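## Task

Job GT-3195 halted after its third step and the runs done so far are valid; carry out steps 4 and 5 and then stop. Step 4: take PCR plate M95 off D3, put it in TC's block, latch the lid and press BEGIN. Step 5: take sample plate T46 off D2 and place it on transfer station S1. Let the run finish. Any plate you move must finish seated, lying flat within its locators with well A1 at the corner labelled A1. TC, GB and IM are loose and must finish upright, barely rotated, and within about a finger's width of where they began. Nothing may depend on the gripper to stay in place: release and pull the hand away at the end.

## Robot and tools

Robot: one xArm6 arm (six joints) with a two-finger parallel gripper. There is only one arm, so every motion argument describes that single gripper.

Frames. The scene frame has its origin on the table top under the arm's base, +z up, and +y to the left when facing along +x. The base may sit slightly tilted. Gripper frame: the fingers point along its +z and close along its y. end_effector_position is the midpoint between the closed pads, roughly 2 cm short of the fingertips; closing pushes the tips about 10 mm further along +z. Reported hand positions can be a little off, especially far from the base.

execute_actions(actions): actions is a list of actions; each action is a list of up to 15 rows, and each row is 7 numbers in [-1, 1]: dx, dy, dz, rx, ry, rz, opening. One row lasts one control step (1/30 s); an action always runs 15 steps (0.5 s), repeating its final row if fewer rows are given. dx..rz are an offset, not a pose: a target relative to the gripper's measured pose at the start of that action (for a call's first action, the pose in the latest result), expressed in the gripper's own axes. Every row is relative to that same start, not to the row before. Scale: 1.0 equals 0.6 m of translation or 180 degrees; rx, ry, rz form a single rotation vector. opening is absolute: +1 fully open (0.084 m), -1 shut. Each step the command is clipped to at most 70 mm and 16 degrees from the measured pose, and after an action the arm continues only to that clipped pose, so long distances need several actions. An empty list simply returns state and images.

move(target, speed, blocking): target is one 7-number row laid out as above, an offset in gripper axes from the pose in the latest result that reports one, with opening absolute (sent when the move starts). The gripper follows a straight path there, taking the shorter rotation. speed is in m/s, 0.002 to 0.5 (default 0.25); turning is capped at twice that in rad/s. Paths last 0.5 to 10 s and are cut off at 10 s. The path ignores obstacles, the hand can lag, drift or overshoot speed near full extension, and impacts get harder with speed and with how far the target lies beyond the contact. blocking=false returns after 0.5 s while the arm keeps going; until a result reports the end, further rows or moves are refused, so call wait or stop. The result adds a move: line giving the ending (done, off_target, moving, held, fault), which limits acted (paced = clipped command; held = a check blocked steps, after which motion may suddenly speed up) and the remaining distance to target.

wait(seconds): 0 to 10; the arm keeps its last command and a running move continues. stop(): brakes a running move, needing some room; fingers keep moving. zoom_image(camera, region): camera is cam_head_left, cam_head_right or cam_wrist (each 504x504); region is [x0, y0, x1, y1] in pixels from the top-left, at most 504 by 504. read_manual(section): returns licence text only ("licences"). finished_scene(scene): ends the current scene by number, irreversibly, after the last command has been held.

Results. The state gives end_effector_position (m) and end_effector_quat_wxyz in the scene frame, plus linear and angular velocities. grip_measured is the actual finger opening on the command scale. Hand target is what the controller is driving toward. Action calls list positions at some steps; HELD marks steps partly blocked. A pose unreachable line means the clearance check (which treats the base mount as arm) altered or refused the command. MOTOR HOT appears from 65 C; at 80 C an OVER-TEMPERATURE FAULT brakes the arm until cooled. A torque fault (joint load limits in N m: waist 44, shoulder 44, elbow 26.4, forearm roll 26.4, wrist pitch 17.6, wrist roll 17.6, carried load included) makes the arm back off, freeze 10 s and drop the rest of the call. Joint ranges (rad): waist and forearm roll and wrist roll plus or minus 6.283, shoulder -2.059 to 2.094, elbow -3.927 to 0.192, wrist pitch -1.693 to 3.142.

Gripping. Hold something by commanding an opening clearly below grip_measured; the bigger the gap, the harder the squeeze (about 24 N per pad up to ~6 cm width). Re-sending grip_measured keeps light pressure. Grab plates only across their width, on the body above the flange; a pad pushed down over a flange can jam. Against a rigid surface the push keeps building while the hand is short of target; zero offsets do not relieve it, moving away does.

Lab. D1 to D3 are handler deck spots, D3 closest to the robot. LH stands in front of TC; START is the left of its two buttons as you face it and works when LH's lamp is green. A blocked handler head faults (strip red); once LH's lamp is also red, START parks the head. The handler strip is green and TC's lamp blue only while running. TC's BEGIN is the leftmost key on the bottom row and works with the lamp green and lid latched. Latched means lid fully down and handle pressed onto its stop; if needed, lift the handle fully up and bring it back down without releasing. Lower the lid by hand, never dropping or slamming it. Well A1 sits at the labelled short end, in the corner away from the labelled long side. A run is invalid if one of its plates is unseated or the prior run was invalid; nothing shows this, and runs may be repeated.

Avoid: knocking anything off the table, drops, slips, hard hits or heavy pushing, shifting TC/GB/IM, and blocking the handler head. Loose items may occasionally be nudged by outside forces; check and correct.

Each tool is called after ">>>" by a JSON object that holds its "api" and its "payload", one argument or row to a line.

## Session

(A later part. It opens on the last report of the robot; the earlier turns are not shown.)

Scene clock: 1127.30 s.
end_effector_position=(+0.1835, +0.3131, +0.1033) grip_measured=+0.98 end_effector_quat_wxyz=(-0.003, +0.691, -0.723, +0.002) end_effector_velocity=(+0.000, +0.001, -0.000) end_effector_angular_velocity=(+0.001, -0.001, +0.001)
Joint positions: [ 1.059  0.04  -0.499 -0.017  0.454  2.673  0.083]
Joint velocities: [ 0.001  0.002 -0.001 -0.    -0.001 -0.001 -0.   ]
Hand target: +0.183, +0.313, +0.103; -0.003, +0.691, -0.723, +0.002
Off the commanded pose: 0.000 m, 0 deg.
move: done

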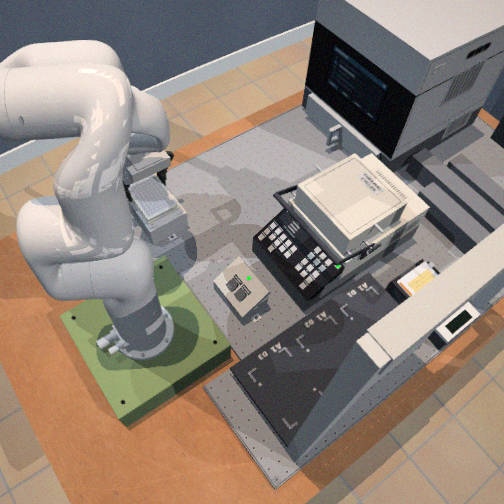

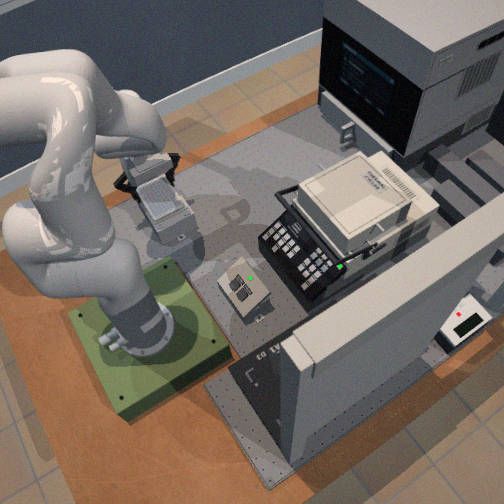

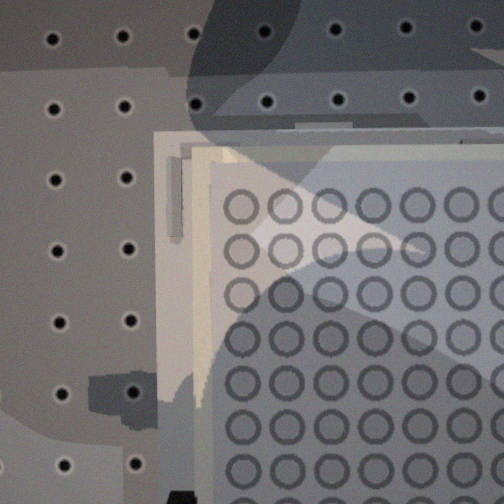

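>>> {"api": "execute_actions", "payload": {
  "actions": [
    [[-0.0025,-0.003,0,0,0,0,0.65]],
    [[0,0,0.005,0,0,0,0.65]],
    [[0,0,0.005,0,0,0,0.65]],
    [[0,0,0.004,0,0,0,0.65]],
    [[0,0,0.004,0,0,0,0.65]],
    [[0,0,0.004,0,0,0,0.65]],
    [[0,0,0.004,0,0,0,0.65]]
  ]
}}

Scene clock: 1137.00 s.
end_effector_position=(+0.1857, +0.3148, +0.0881) grip_measured=+0.98 end_effector_quat_wxyz=(-0.004, +0.691, -0.723, +0.002) end_effector_velocity=(+0.000, +0.000, -0.000) end_effector_angular_velocity=(+0.001, -0.000, +0.000)
Joint positions: [ 1.056  0.099 -0.506 -0.019  0.402  2.672  0.083]
Joint velocities: [ 0.     0.001 -0.001  0.    -0.001  0.     0.   ]
Hand target: +0.186, +0.315, +0.088; -0.003, +0.691, -0.723, +0.002
Off the commanded pose: 0.000 m, 0 deg.
Step readings (end_effector_position; steps 1 to 15: 1st action; 16 to 30: 2nd action; 31 to 45: 3rd action; 46 to 60: 4th action; 61 to 75: 5th action; 76 to 90: 6th action; 91 to 105: 7th action):
0: (+0.1835, +0.3131, +0.1032)
1: (+0.1835, +0.3131, +0.1032)
2: (+0.1839, +0.3134, +0.1032)
4: (+0.1848, +0.3141, +0.1033)
8: (+0.1853, +0.3145, +0.1033)
15: (+0.1854, +0.3145, +0.1033)
16: (+0.1854, +0.3146, +0.1032)
17: (+0.1855, +0.3148, +0.1028)
19: (+0.1854, +0.3145, +0.1013)
23: (+0.1853, +0.3144, +0.1003)
30: (+0.1854, +0.3145, +0.1003)
31: (+0.1854, +0.3146, +0.1003)
32: (+0.1856, +0.3148, +0.0998)
34: (+0.1854, +0.3146, +0.0983)
38: (+0.1853, +0.3144, +0.0973)
45: (+0.1854, +0.3146, +0.0974)
46: (+0.1855, +0.3146, +0.0973)
47: (+0.1856, +0.3148, +0.0970)
49: (+0.1855, +0.3146, +0.0957)
53: (+0.1854, +0.3144, +0.0949)
60: (+0.1855, +0.3146, +0.0950)
61: (+0.1855, +0.3146, +0.0949)
62: (+0.1856, +0.3148, +0.0946)
64: (+0.1855, +0.3146, +0.0934)
68: (+0.1854, +0.3145, +0.0926)
75: (+0.1855, +0.3146, +0.0926)
76: (+0.1855, +0.3147, +0.0926)
77: (+0.1856, +0.3148, +0.0922)
79: (+0.1855, +0.3146, +0.0910)
83: (+0.1855, +0.3145, +0.0902)
90: (+0.1855, +0.3146, +0.0903)
91: (+0.1856, +0.3147, +0.0902)
92: (+0.1857, +0.3149, +0.0898)
94: (+0.1856, +0.3147, +0.0887)
98: (+0.1857, +0.3147, +0.0883)
105: end_effector_position above

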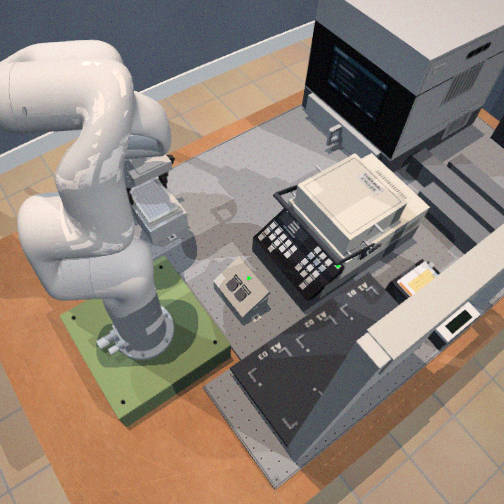

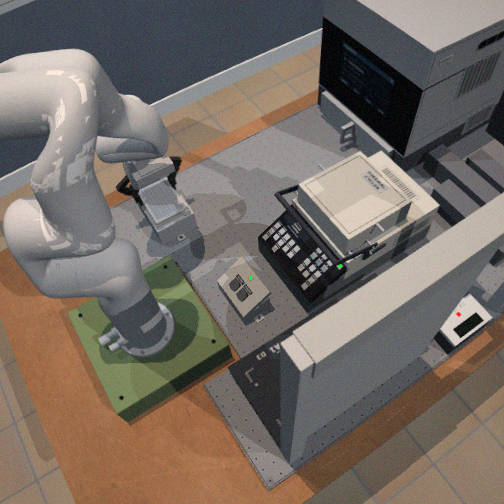

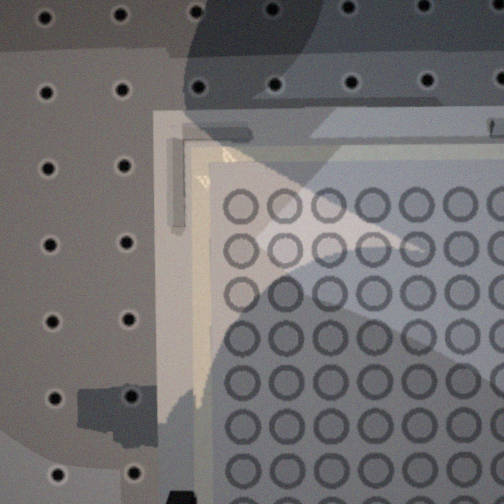

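>>> {"api": "execute_actions", "payload": {
  "actions": [
    [[0,0,0.003,0,0,0,0.65]],
    [[0,0,0.002,0,0,0,0.65]],
    [[0,0,0,0,0,0,1]],
    [[0,0,0,0,0,-0.007,1]],
    [[0,0,-0.004,0,0,0,1]],
    [[0,0,-0.006,0,0,0,1]]
  ]
}}

Scene clock: 1142.27 s.
end_effector_position=(+0.1853, +0.3143, +0.0907) grip_measured=+1.00 end_effector_quat_wxyz=(-0.003, +0.699, -0.715, +0.002) end_effector_velocity=(+0.002, +0.000, +0.001) end_effector_angular_velocity=(+0.001, -0.001, -0.005)
Joint positions: [ 1.056  0.089 -0.506 -0.019  0.413  2.651  0.084]
Joint velocities: [-0.004 -0.001 -0.002 -0.     0.001  0.001  0.   ]
Hand target: +0.186, +0.314, +0.091; -0.003, +0.699, -0.715, +0.002
Off the commanded pose: 0.000 m, 0 deg.
Step readings (end_effector_position; steps 1 to 15: 1st action; 16 to 30: 2nd action; 31 to 45: 3rd action; 46 to 60: 4th action; 61 to 75: 5th action; 76 to 90: 6th action):
0: (+0.1856, +0.3147, +0.0879)
1: (+0.1856, +0.3147, +0.0878)
2: (+0.1856, +0.3147, +0.0876)
4: (+0.1857, +0.3148, +0.0872)
8: (+0.1858, +0.3149, +0.0870)
15: (+0.1858, +0.3150, +0.0867)
16: (+0.1858, +0.3150, +0.0867)
17: (+0.1858, +0.3151, +0.0865)
19: (+0.1859, +0.3152, +0.0862)
23: (+0.1859, +0.3152, +0.0861)
30: (+0.1859, +0.3153, +0.0859)
31: (+0.1859, +0.3153, +0.0859)
32: (+0.1859, +0.3153, +0.0859)
34: (+0.1859, +0.3153, +0.0859)
38: (+0.1859, +0.3153, +0.0858)
45: (+0.1859, +0.3153, +0.0858)
46: (+0.1859, +0.3153, +0.0858)
47: (+0.1859, +0.3153, +0.0858)
49: (+0.1862, +0.3150, +0.0857)
53: (+0.1862, +0.3149, +0.0857)
60: (+0.1862, +0.3150, +0.0857)
61: (+0.1861, +0.3150, +0.0858)
62: (+0.1861, +0.3148, +0.0861)
64: (+0.1860, +0.3146, +0.0865)
68: (+0.1859, +0.3144, +0.0869)
75: (+0.1855, +0.3143, +0.0873)
76: (+0.1855, +0.3143, +0.0874)
77: (+0.1853, +0.3141, +0.0878)
79: (+0.1847, +0.3141, +0.0890)
83: (+0.1849, +0.3145, +0.0903)
90: end_effector_position above

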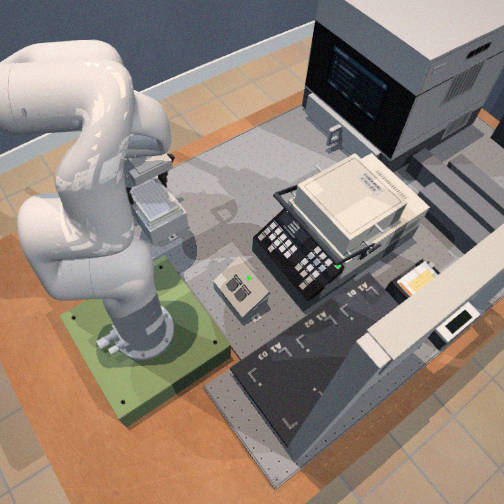

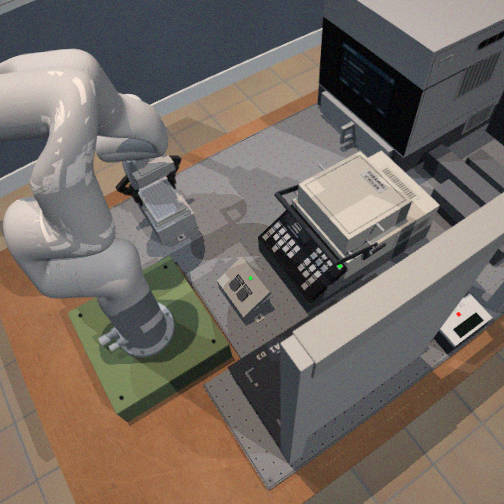

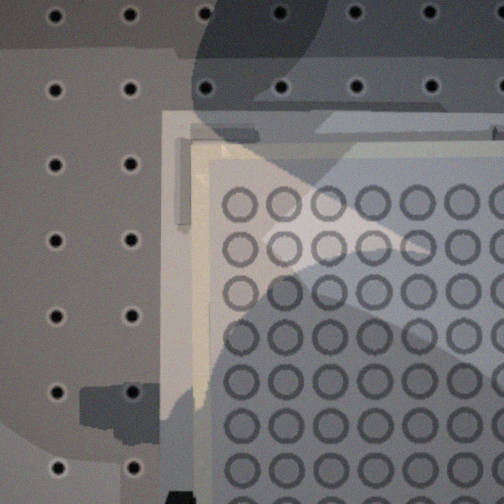

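>>> {"api": "zoom_image", "payload": {
  "camera": "cam_head_right",
  "region": [110,150,210,250]
}}

>>> {"api": "zoom_image", "payload": {
  "camera": "cam_wrist",
  "region": [130,400,270,504]
}}

Region (110, 150, 210, 250) of cam_head_right's 504x504 image, scaled by 5.040, with more detail than that image has.

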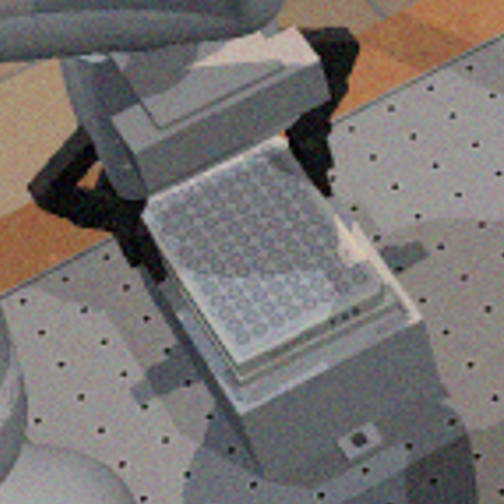

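Region (130, 400, 270, 504) of cam_wrist's 504x504 image, scaled by 3.600, with more detail than that image has; it fills the top 374 rows of this view, and the rest is white.

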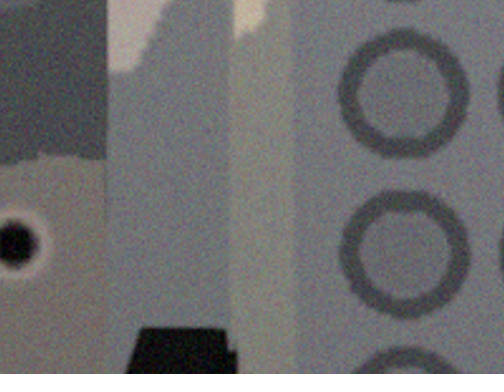

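>>> {"api": "move", "payload": {
  "target": [0,0,0.007,0,0,0,1],
  "speed": 0.005
}}

>>> {"api": "move", "payload": {
  "target": [0.06,0,-0.004,0,0,0,1],
  "speed": 0.01
}}

Scene clock: 1160.17 s.
end_effector_position=(+0.1857, +0.3147, +0.0872) grip_measured=+1.00 end_effector_quat_wxyz=(-0.004, +0.699, -0.715, +0.002) end_effector_velocity=(-0.001, +0.000, -0.002) end_effector_angular_velocity=(-0.002, +0.001, +0.003)
Joint positions: [ 1.056  0.102 -0.506 -0.02   0.399  2.652  0.084]
Joint velocities: [ 0.002  0.008 -0.001  0.    -0.005 -0.002  0.   ]
Hand target: +0.185, +0.314, +0.087; -0.003, +0.699, -0.715, +0.002
Off the commanded pose: 0.001 m, 0 deg.
move: done

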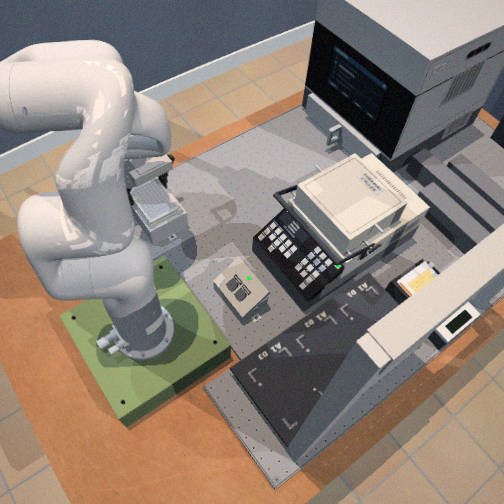

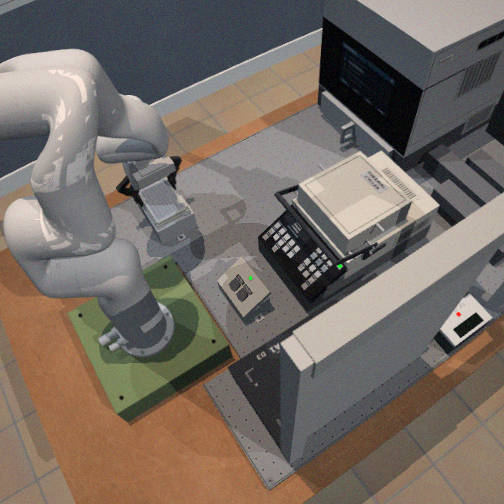

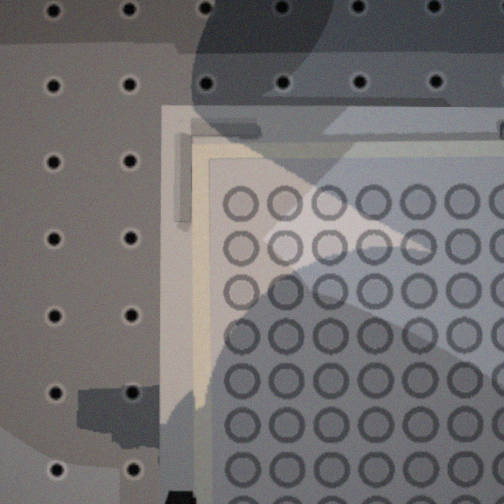

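Scene clock: 1164.00 s.
end_effector_position=(+0.1849, +0.2787, +0.0896) grip_measured=+1.00 end_effector_quat_wxyz=(-0.004, +0.699, -0.715, +0.002) end_effector_velocity=(+0.001, +0.001, +0.001) end_effector_angular_velocity=(+0.003, -0.002, +0.000)
Joint positions: [ 1.003  0.011 -0.396 -0.02   0.379  2.6    0.084]
Joint velocities: [-0.001 -0.003 -0.     0.    -0.001 -0.001  0.   ]
Hand target: +0.185, +0.279, +0.090; -0.004, +0.699, -0.715, +0.002
Off the commanded pose: 0.000 m, 0 deg.
move: done

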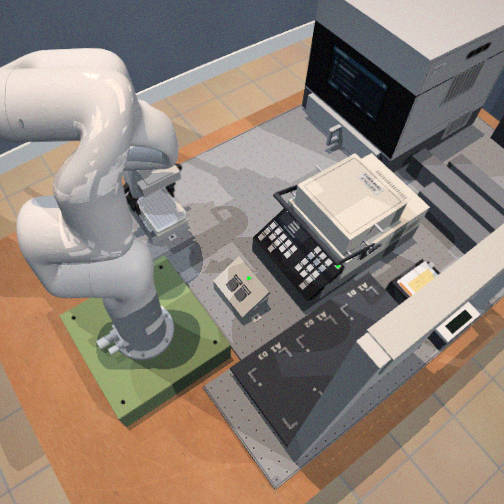

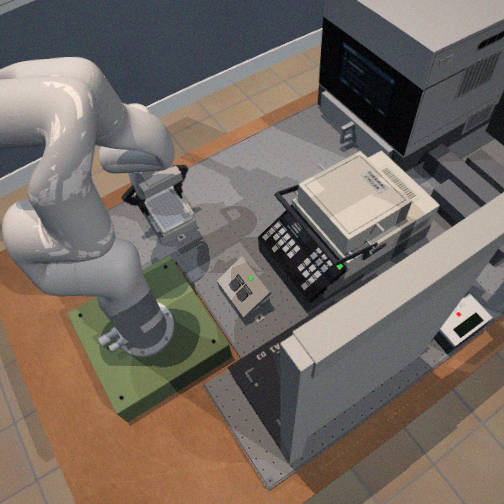

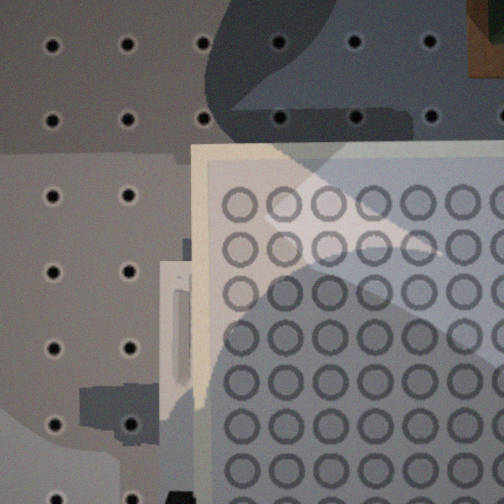

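>>> {"api": "move", "payload": {
  "target": [0,0,-0.006,0,0,0,1],
  "speed": 0.005
}}

>>> {"api": "move", "payload": {
  "target": [-0.06,-0.001,0,0,0,0,1],
  "speed": 0.015
}}

Scene clock: 1174.13 s.
end_effector_position=(+0.1849, +0.2787, +0.0931) grip_measured=+1.00 end_effector_quat_wxyz=(-0.004, +0.699, -0.715, +0.002) end_effector_velocity=(-0.000, -0.000, +0.000) end_effector_angular_velocity=(-0.001, +0.001, +0.000)
Joint positions: [ 1.003 -0.003 -0.396 -0.02   0.393  2.599  0.084]
Joint velocities: [-0.    -0.002  0.001  0.     0.002 -0.     0.   ]
Hand target: +0.185, +0.279, +0.093; -0.004, +0.699, -0.715, +0.002
Off the commanded pose: 0.000 m, 0 deg.
move: done

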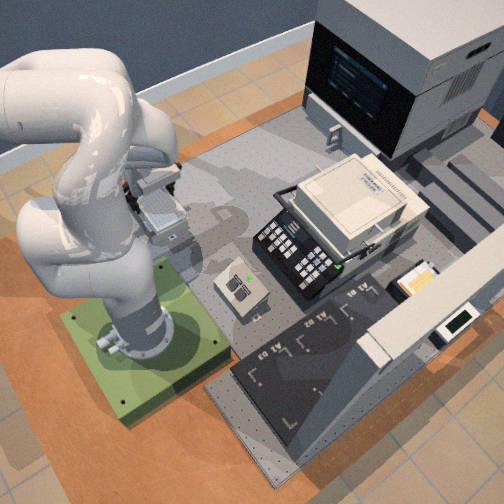

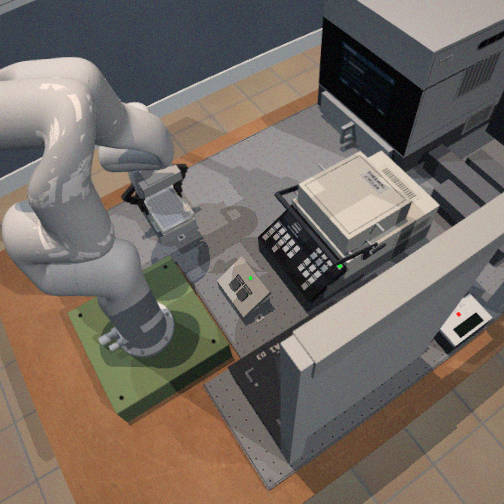

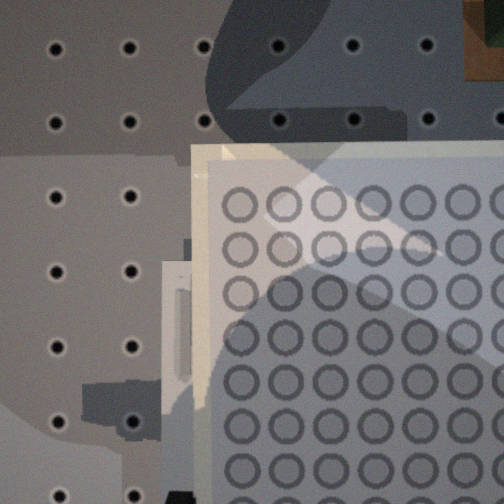

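Scene clock: 1176.77 s.
end_effector_position=(+0.1862, +0.3147, +0.0932) grip_measured=+1.00 end_effector_quat_wxyz=(-0.004, +0.699, -0.715, +0.002) end_effector_velocity=(+0.000, -0.001, -0.001) end_effector_angular_velocity=(-0.003, +0.002, -0.002)
Joint positions: [ 1.055  0.082 -0.507 -0.019  0.42   2.65   0.084]
Joint velocities: [-0.001  0.003 -0.002 -0.     0.002  0.002  0.   ]
Hand target: +0.186, +0.315, +0.093; -0.004, +0.699, -0.715, +0.002
Off the commanded pose: 0.000 m, 0 deg.
move: done

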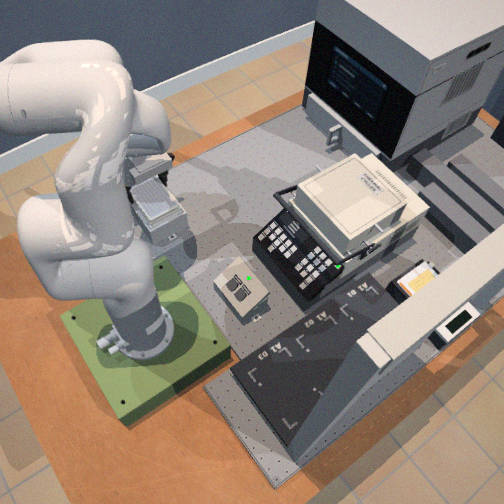

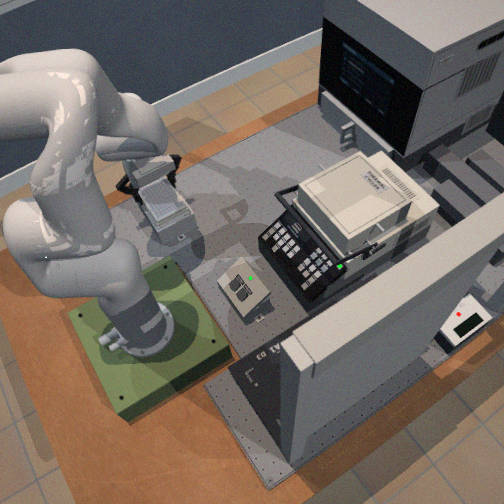

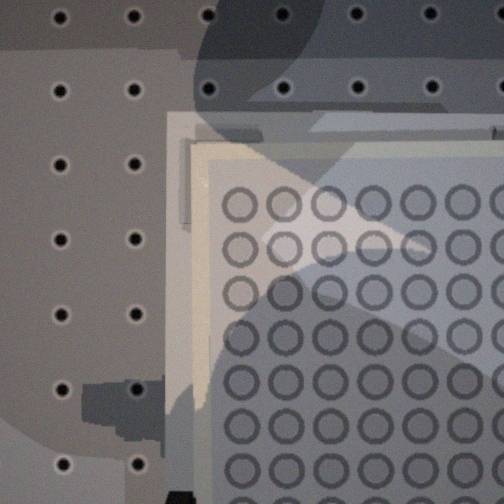

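>>> {"api": "execute_actions", "payload": {
  "actions": [
    [[0,0.002,0,0,0,0.007,1]],
    [[0,0,0.004,0,0,0,1]],
    [[0,0,0.004,0,0,0,1]],
    [[0,0,0.004,0,0,0,1]],
    [[0,0,0.004,0,0,0,1]],
    [[0,0,0.003,0,0,0,1]]
  ]
}}

Scene clock: 1184.57 s.
end_effector_position=(+0.1862, +0.3160, +0.0842) grip_measured=+1.00 end_effector_quat_wxyz=(-0.007, +0.691, -0.723, +0.001) end_effector_velocity=(-0.001, -0.001, -0.001) end_effector_angular_velocity=(-0.001, +0.001, -0.000)
Joint positions: [ 1.056  0.114 -0.506 -0.021  0.381  2.675  0.084]
Joint velocities: [ 0.001  0.001  0.002  0.    -0.002  0.001  0.   ]
Hand target: +0.186, +0.316, +0.083; -0.005, +0.691, -0.723, +0.002
Off the commanded pose: 0.001 m, 0 deg.
Step readings (end_effector_position; steps 1 to 15: 1st action; 16 to 30: 2nd action; 31 to 45: 3rd action; 46 to 60: 4th action; 61 to 75: 5th action; 76 to 90: 6th action):
0: (+0.1862, +0.3147, +0.0932)
1: (+0.1862, +0.3147, +0.0932)
2: (+0.1860, +0.3147, +0.0932)
4: (+0.1854, +0.3147, +0.0931)
8: (+0.1851, +0.3147, +0.0931)
15: (+0.1850, +0.3147, +0.0931)
16: (+0.1851, +0.3147, +0.0931)
17: (+0.1852, +0.3149, +0.0927)
19: (+0.1851, +0.3147, +0.0915)
23: (+0.1850, +0.3145, +0.0907)
30: (+0.1851, +0.3147, +0.0908)
31: (+0.1851, +0.3147, +0.0907)
32: (+0.1852, +0.3149, +0.0904)
34: (+0.1851, +0.3147, +0.0891)
38: (+0.1850, +0.3146, +0.0884)
45: (+0.1851, +0.3146, +0.0884)
46: (+0.1851, +0.3147, +0.0883)
47: (+0.1851, +0.3147, +0.0879)
49: (+0.1853, +0.3149, +0.0872)
53: (+0.1854, +0.3150, +0.0869)
60: (+0.1854, +0.3151, +0.0866)
61: (+0.1854, +0.3151, +0.0865)
62: (+0.1855, +0.3152, +0.0862)
64: (+0.1856, +0.3154, +0.0857)
68: (+0.1857, +0.3156, +0.0853)
75: (+0.1859, +0.3156, +0.0848)
76: (+0.1859, +0.3156, +0.0848)
77: (+0.1860, +0.3157, +0.0845)
79: (+0.1861, +0.3158, +0.0843)
83: (+0.1861, +0.3159, +0.0841)
90: end_effector_position above

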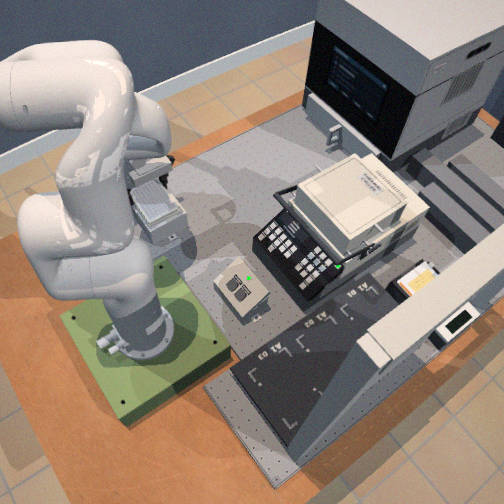

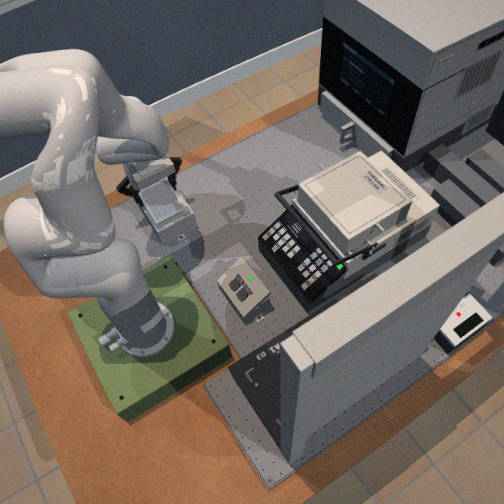

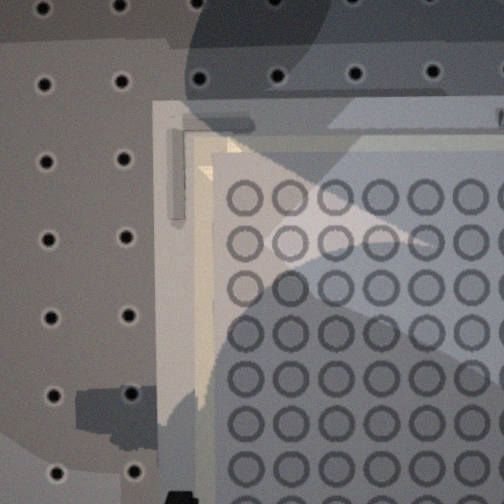

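>>> {"api": "move", "payload": {
  "target": [0.05,0,-0.003,0,0,-0.007,1],
  "speed": 0.008
}}

Scene clock: 1192.43 s.
end_effector_position=(+0.1848, +0.2858, +0.0856) grip_measured=+1.00 end_effector_quat_wxyz=(-0.006, +0.699, -0.715, +0.002) end_effector_velocity=(-0.000, -0.001, -0.000) end_effector_angular_velocity=(-0.001, +0.000, +0.000)
Joint positions: [ 1.015  0.041 -0.413 -0.021  0.362  2.612  0.084]
Joint velocities: [-0.002 -0.002  0.003  0.    -0.001 -0.002  0.   ]
Hand target: +0.185, +0.286, +0.086; -0.007, +0.699, -0.715, +0.002
Off the commanded pose: 0.000 m, 0 deg.
move: done

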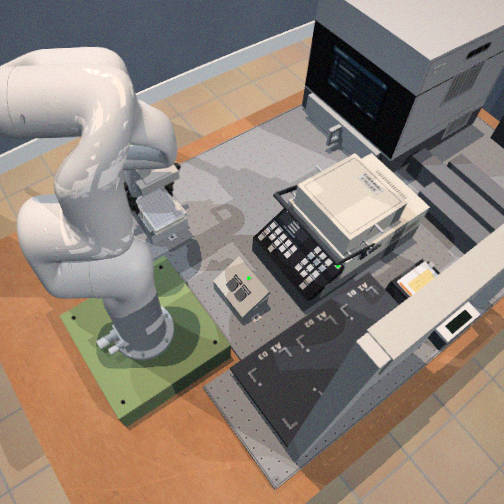

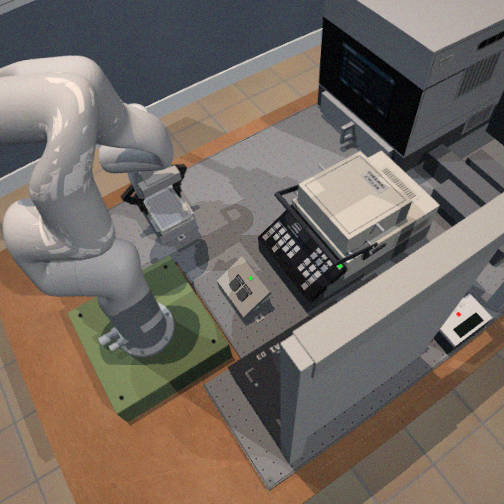

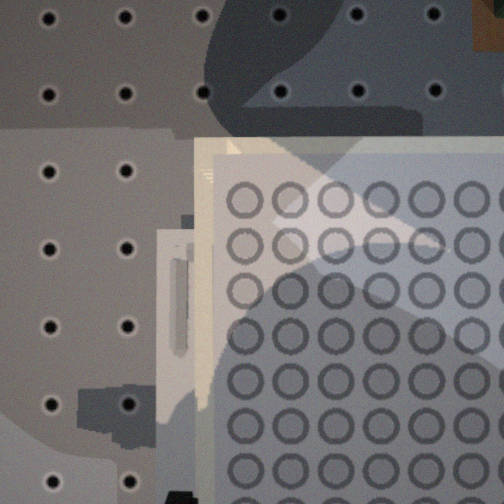

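>>> {"api": "zoom_image", "payload": {
  "camera": "cam_head_left",
  "region": [120,160,220,260]
}}

Region (120, 160, 220, 260) of cam_head_left's 504x504 image, scaled by 5.040, with more detail than that image has.

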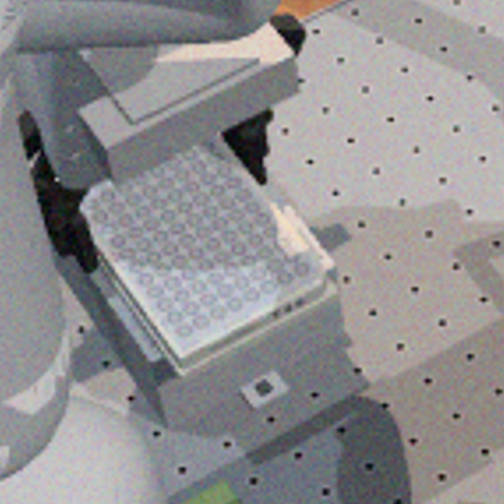

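>>> {"api": "move", "payload": {
  "target": [0,0,-0.012,0,0,0,1],
  "speed": 0.01
}}

>>> {"api": "move", "payload": {
  "target": [-0.05,-0.001,0,0,0,0,1],
  "speed": 0.015
}}

Scene clock: 1222.53 s.
end_effector_position=(+0.1847, +0.2858, +0.0928) grip_measured=+1.00 end_effector_quat_wxyz=(-0.006, +0.699, -0.715, +0.002) end_effector_velocity=(-0.000, +0.000, +0.001) end_effector_angular_velocity=(+0.000, -0.000, +0.000)
Joint positions: [ 1.015  0.013 -0.412 -0.02   0.389  2.611  0.084]
Joint velocities: [ 0.001 -0.003 -0.001  0.     0.003  0.     0.   ]
Hand target: +0.185, +0.286, +0.093; -0.006, +0.699, -0.715, +0.002
Off the commanded pose: 0.000 m, 0 deg.
move: done

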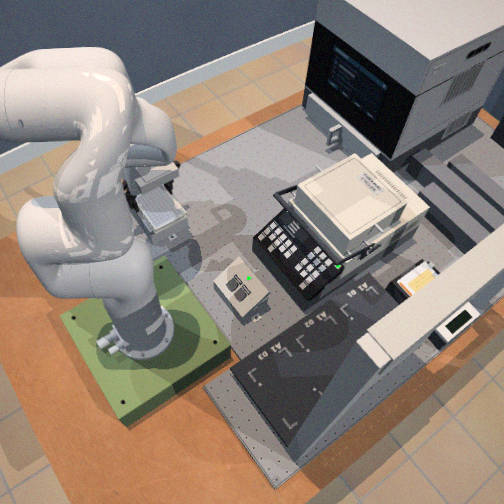

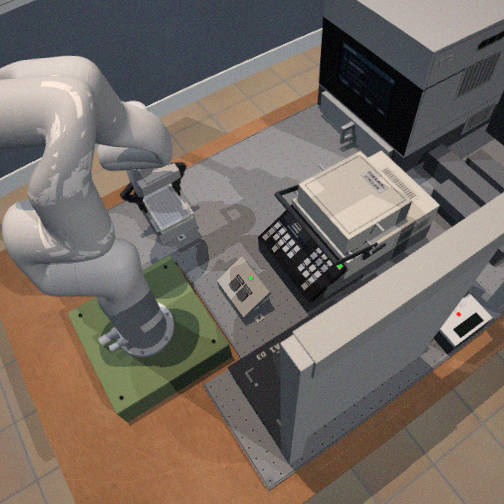

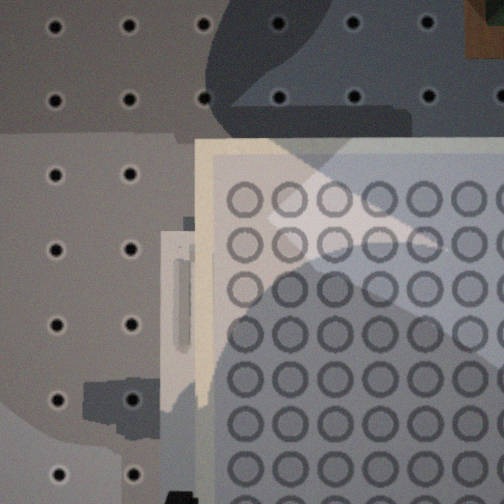

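Scene clock: 1224.77 s.
end_effector_position=(+0.1859, +0.3157, +0.0929) grip_measured=+1.00 end_effector_quat_wxyz=(-0.006, +0.699, -0.715, +0.002) end_effector_velocity=(-0.000, -0.001, -0.001) end_effector_angular_velocity=(-0.003, +0.001, -0.002)
Joint positions: [ 1.057  0.082 -0.505 -0.019  0.412  2.652  0.084]
Joint velocities: [-0.     0.002 -0.    -0.     0.001  0.002  0.   ]
Hand target: +0.186, +0.316, +0.093; -0.006, +0.699, -0.715, +0.002
Off the commanded pose: 0.000 m, 0 deg.
move: done

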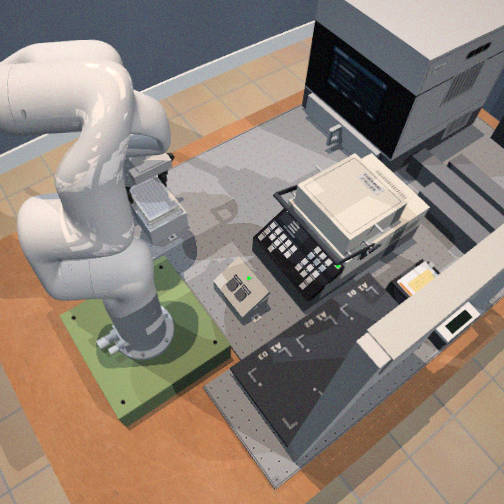

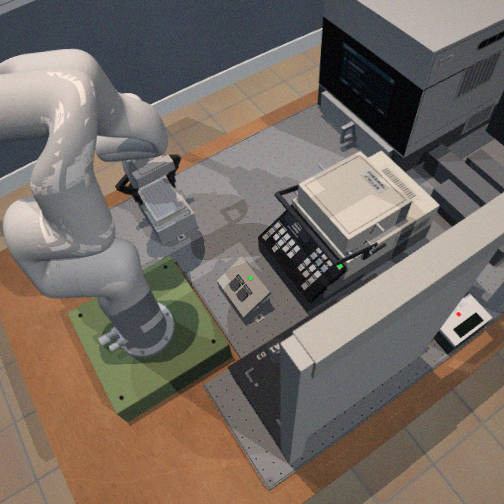

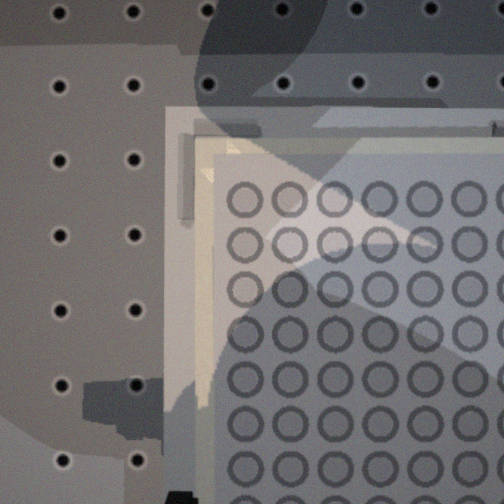

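>>> {"api": "execute_actions", "payload": {
  "actions": [
    [[0,0,0,0,0,0,0.9]],
    [[0,0,0,0,0,0,1]],
    [[0,0,-0.012,0,0,0,1],[0,0,-0.012,0,0,0,1],[0,0,-0.012,0,0,0,1],[0,0,-0.012,0,0,0,1],[0,0,0.006,0,0,0,1],[0,0,0.006,0,0,0,1],[0,0,0.006,0,0,0,1],[0,0,0.006,0,0,0,1],[0,0,-0.012,0,0,0,1],[0,0,-0.012,0,0,0,1],[0,0,-0.012,0,0,0,1],[0,0,-0.012,0,0,0,1],[0,0,-0.006,0,0,0,1]]
  ]
}}

Scene clock: 1231.00 s.
end_effector_position=(+0.1866, +0.3170, +0.0988) grip_measured=+1.00 end_effector_quat_wxyz=(-0.008, +0.699, -0.715, +0.001) end_effector_velocity=(-0.005, -0.009, -0.020) end_effector_angular_velocity=(-0.028, +0.016, -0.002)
Joint positions: [ 1.057  0.064 -0.506 -0.019  0.428  2.652  0.084]
Joint velocities: [-0.002  0.056  0.008 -0.002 -0.032  0.003  0.   ]
Hand target: +0.186, +0.316, +0.097; -0.006, +0.699, -0.715, +0.002
Off the commanded pose: 0.003 m, 0 deg.
Step readings (end_effector_position; steps 1 to 15: 1st action; 16 to 30: 2nd action; 31 to 45: 3rd action):
0: (+0.1859, +0.3158, +0.0929)
1: (+0.1859, +0.3158, +0.0929)
2: (+0.1859, +0.3157, +0.0929)
4: (+0.1859, +0.3157, +0.0929)
8: (+0.1859, +0.3157, +0.0929)
15: (+0.1859, +0.3157, +0.0929)
16: (+0.1859, +0.3157, +0.0929)
17: (+0.1859, +0.3157, +0.0929)
19: (+0.1859, +0.3157, +0.0929)
23: (+0.1859, +0.3157, +0.0929)
30: (+0.1859, +0.3157, +0.0929)
31: (+0.1858, +0.3156, +0.0930)
32: (+0.1855, +0.3151, +0.0939)
34: (+0.1858, +0.3156, +0.0976)
38: (+0.1862, +0.3163, +0.0936)
45: end_effector_position above

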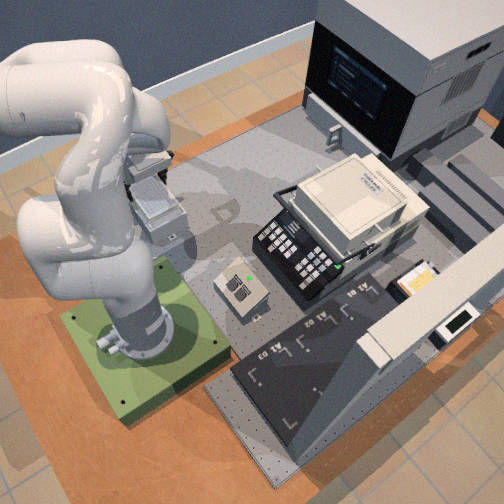

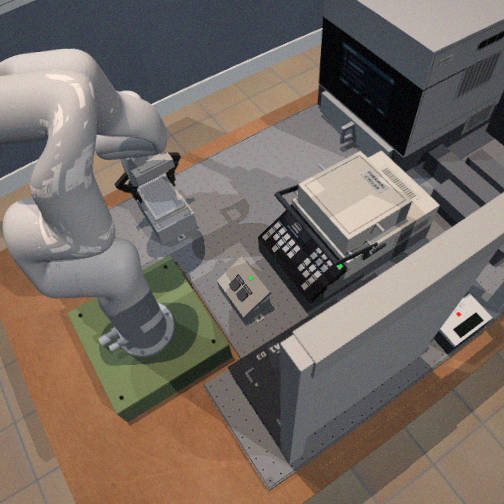

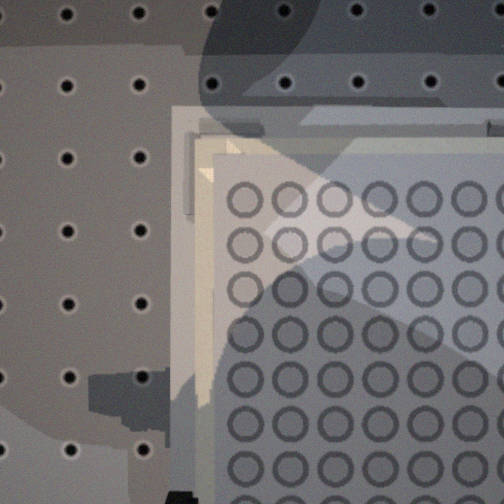

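>>> {"api": "move", "payload": {
  "target": [0,0,0.026,0,0,0,1],
  "speed": 0.006
}}

>>> {"api": "move", "payload": {
  "target": [0.02,0,0.002,0,0,0,1],
  "speed": 0.005
}}

Scene clock: 1260.07 s.
end_effector_position=(+0.1874, +0.3180, +0.0845) grip_measured=+1.00 end_effector_quat_wxyz=(-0.010, +0.699, -0.715, +0.001) end_effector_velocity=(-0.000, +0.000, -0.001) end_effector_angular_velocity=(-0.000, +0.000, +0.001)
Joint positions: [ 1.056  0.117 -0.509 -0.021  0.375  2.654  0.084]
Joint velocities: [ 0.001  0.005 -0.001 -0.    -0.003 -0.     0.   ]
Hand target: +0.187, +0.317, +0.083; -0.008, +0.699, -0.715, +0.001
Off the commanded pose: 0.002 m, 0 deg.
move: done

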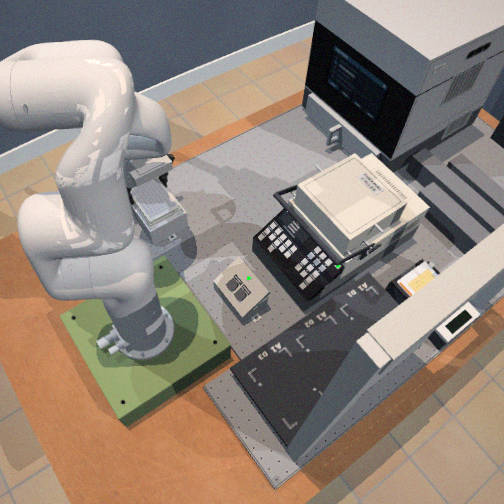

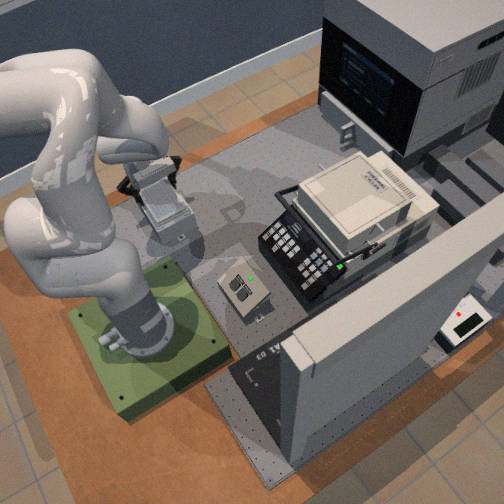

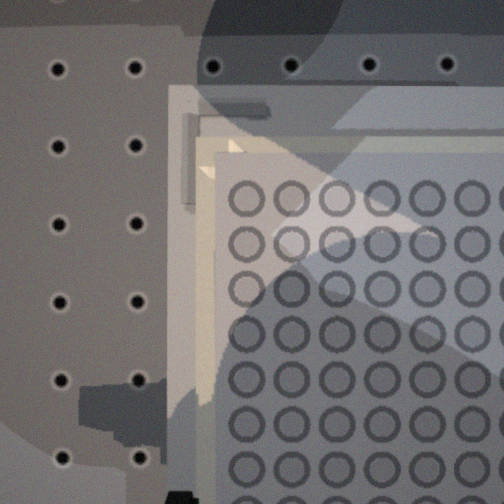

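Scene clock: 1262.70 s.
end_effector_position=(+0.1875, +0.3060, +0.0834) grip_measured=+1.00 end_effector_quat_wxyz=(-0.010, +0.698, -0.716, +0.001) end_effector_velocity=(-0.000, -0.000, -0.001) end_effector_angular_velocity=(-0.000, +0.000, +0.002)
Joint positions: [ 1.039  0.095 -0.472 -0.021  0.359  2.637  0.084]
Joint velocities: [-0.     0.002  0.001 -0.    -0.002 -0.002  0.   ]
Hand target: +0.187, +0.306, +0.083; -0.010, +0.699, -0.715, +0.001
Off the commanded pose: 0.000 m, 0 deg.
move: done

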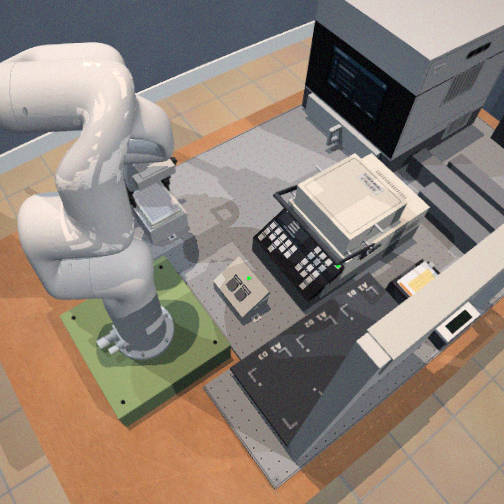

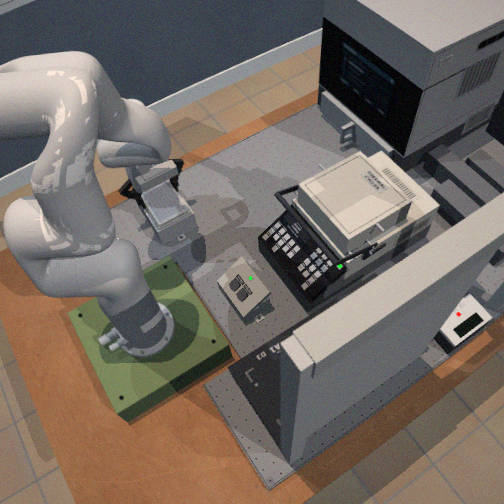

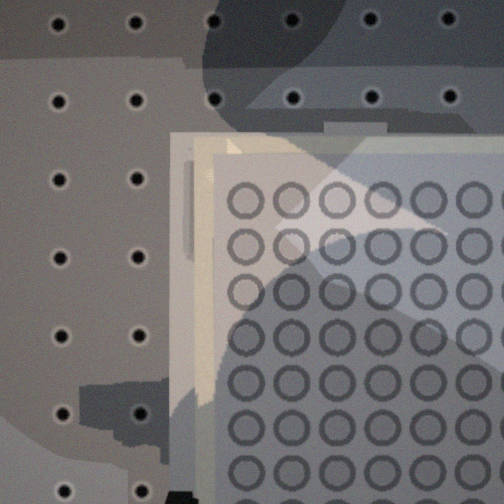

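>>> {"api": "move", "payload": {
  "target": [-0.012,0,-0.05,0,0,0,1],
  "speed": 0.02
}}

>>> {"api": "move", "payload": {
  "target": [0,0.002,0,0,0.122,0,1],
  "speed": 0.05
}}

Scene clock: 1290.30 s.
end_effector_position=(+0.1872, +0.3128, +0.1134) grip_measured=+1.00 end_effector_quat_wxyz=(-0.010, +0.698, -0.716, +0.001) end_effector_velocity=(+0.001, -0.000, +0.001) end_effector_angular_velocity=(-0.000, +0.000, -0.004)
Joint positions: [ 1.05   0.004 -0.494 -0.017  0.471  2.644  0.084]
Joint velocities: [-0.003 -0.002 -0.002  0.     0.004  0.001  0.   ]
Hand target: +0.187, +0.313, +0.113; -0.010, +0.698, -0.716, +0.001
Off the commanded pose: 0.000 m, 0 deg.
move: done

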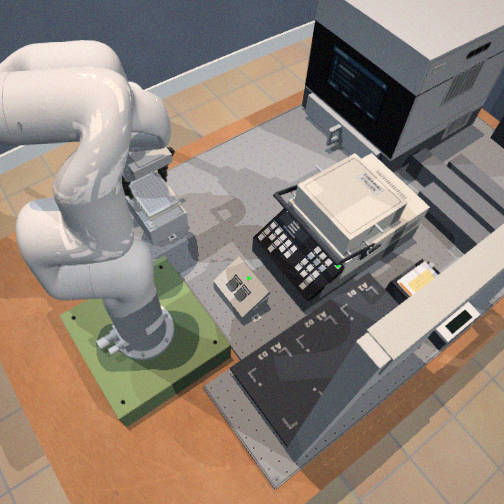

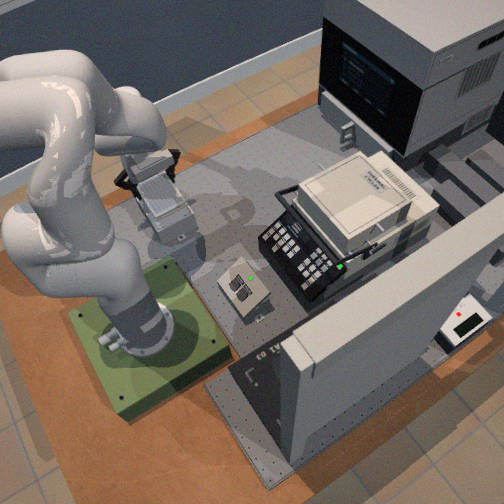

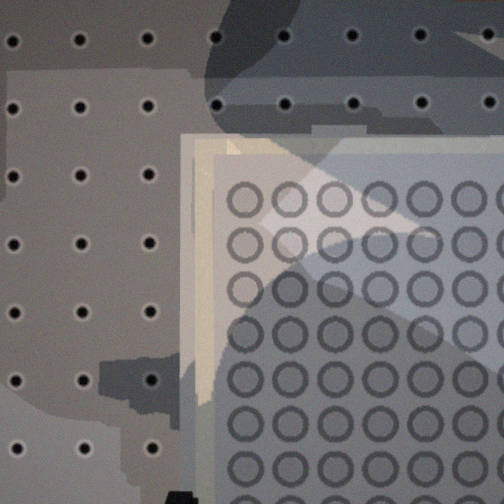

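Scene clock: 1294.37 s.
end_effector_position=(+0.1858, +0.3129, +0.1132) grip_measured=+1.00 end_effector_quat_wxyz=(+0.126, +0.686, -0.704, +0.133) end_effector_velocity=(-0.001, -0.001, -0.001) end_effector_angular_velocity=(-0.011, +0.002, -0.001)
Joint positions: [ 1.14   0.221 -0.827 -0.201  0.951  2.866  0.084]
Joint velocities: [ 0.002  0.006 -0.005 -0.001  0.01   0.002  0.   ]
Hand target: +0.186, +0.313, +0.113; +0.126, +0.686, -0.704, +0.134
Off the commanded pose: 0.000 m, 0 deg.
move: done

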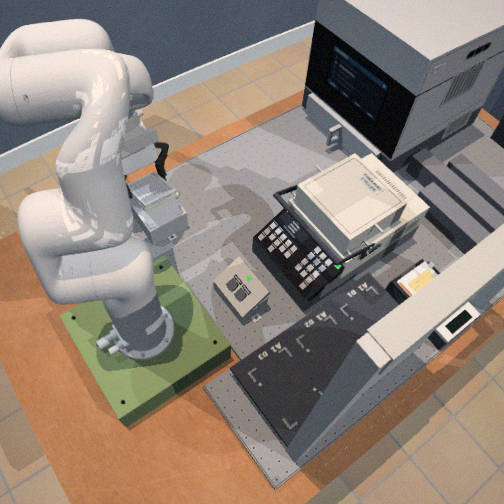

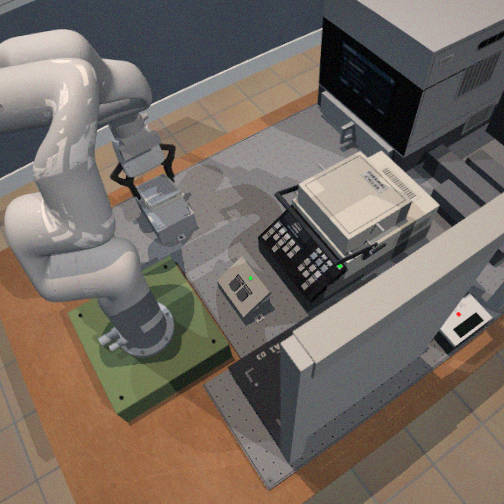

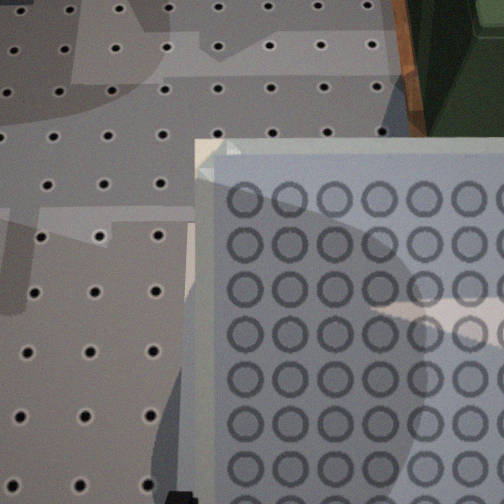

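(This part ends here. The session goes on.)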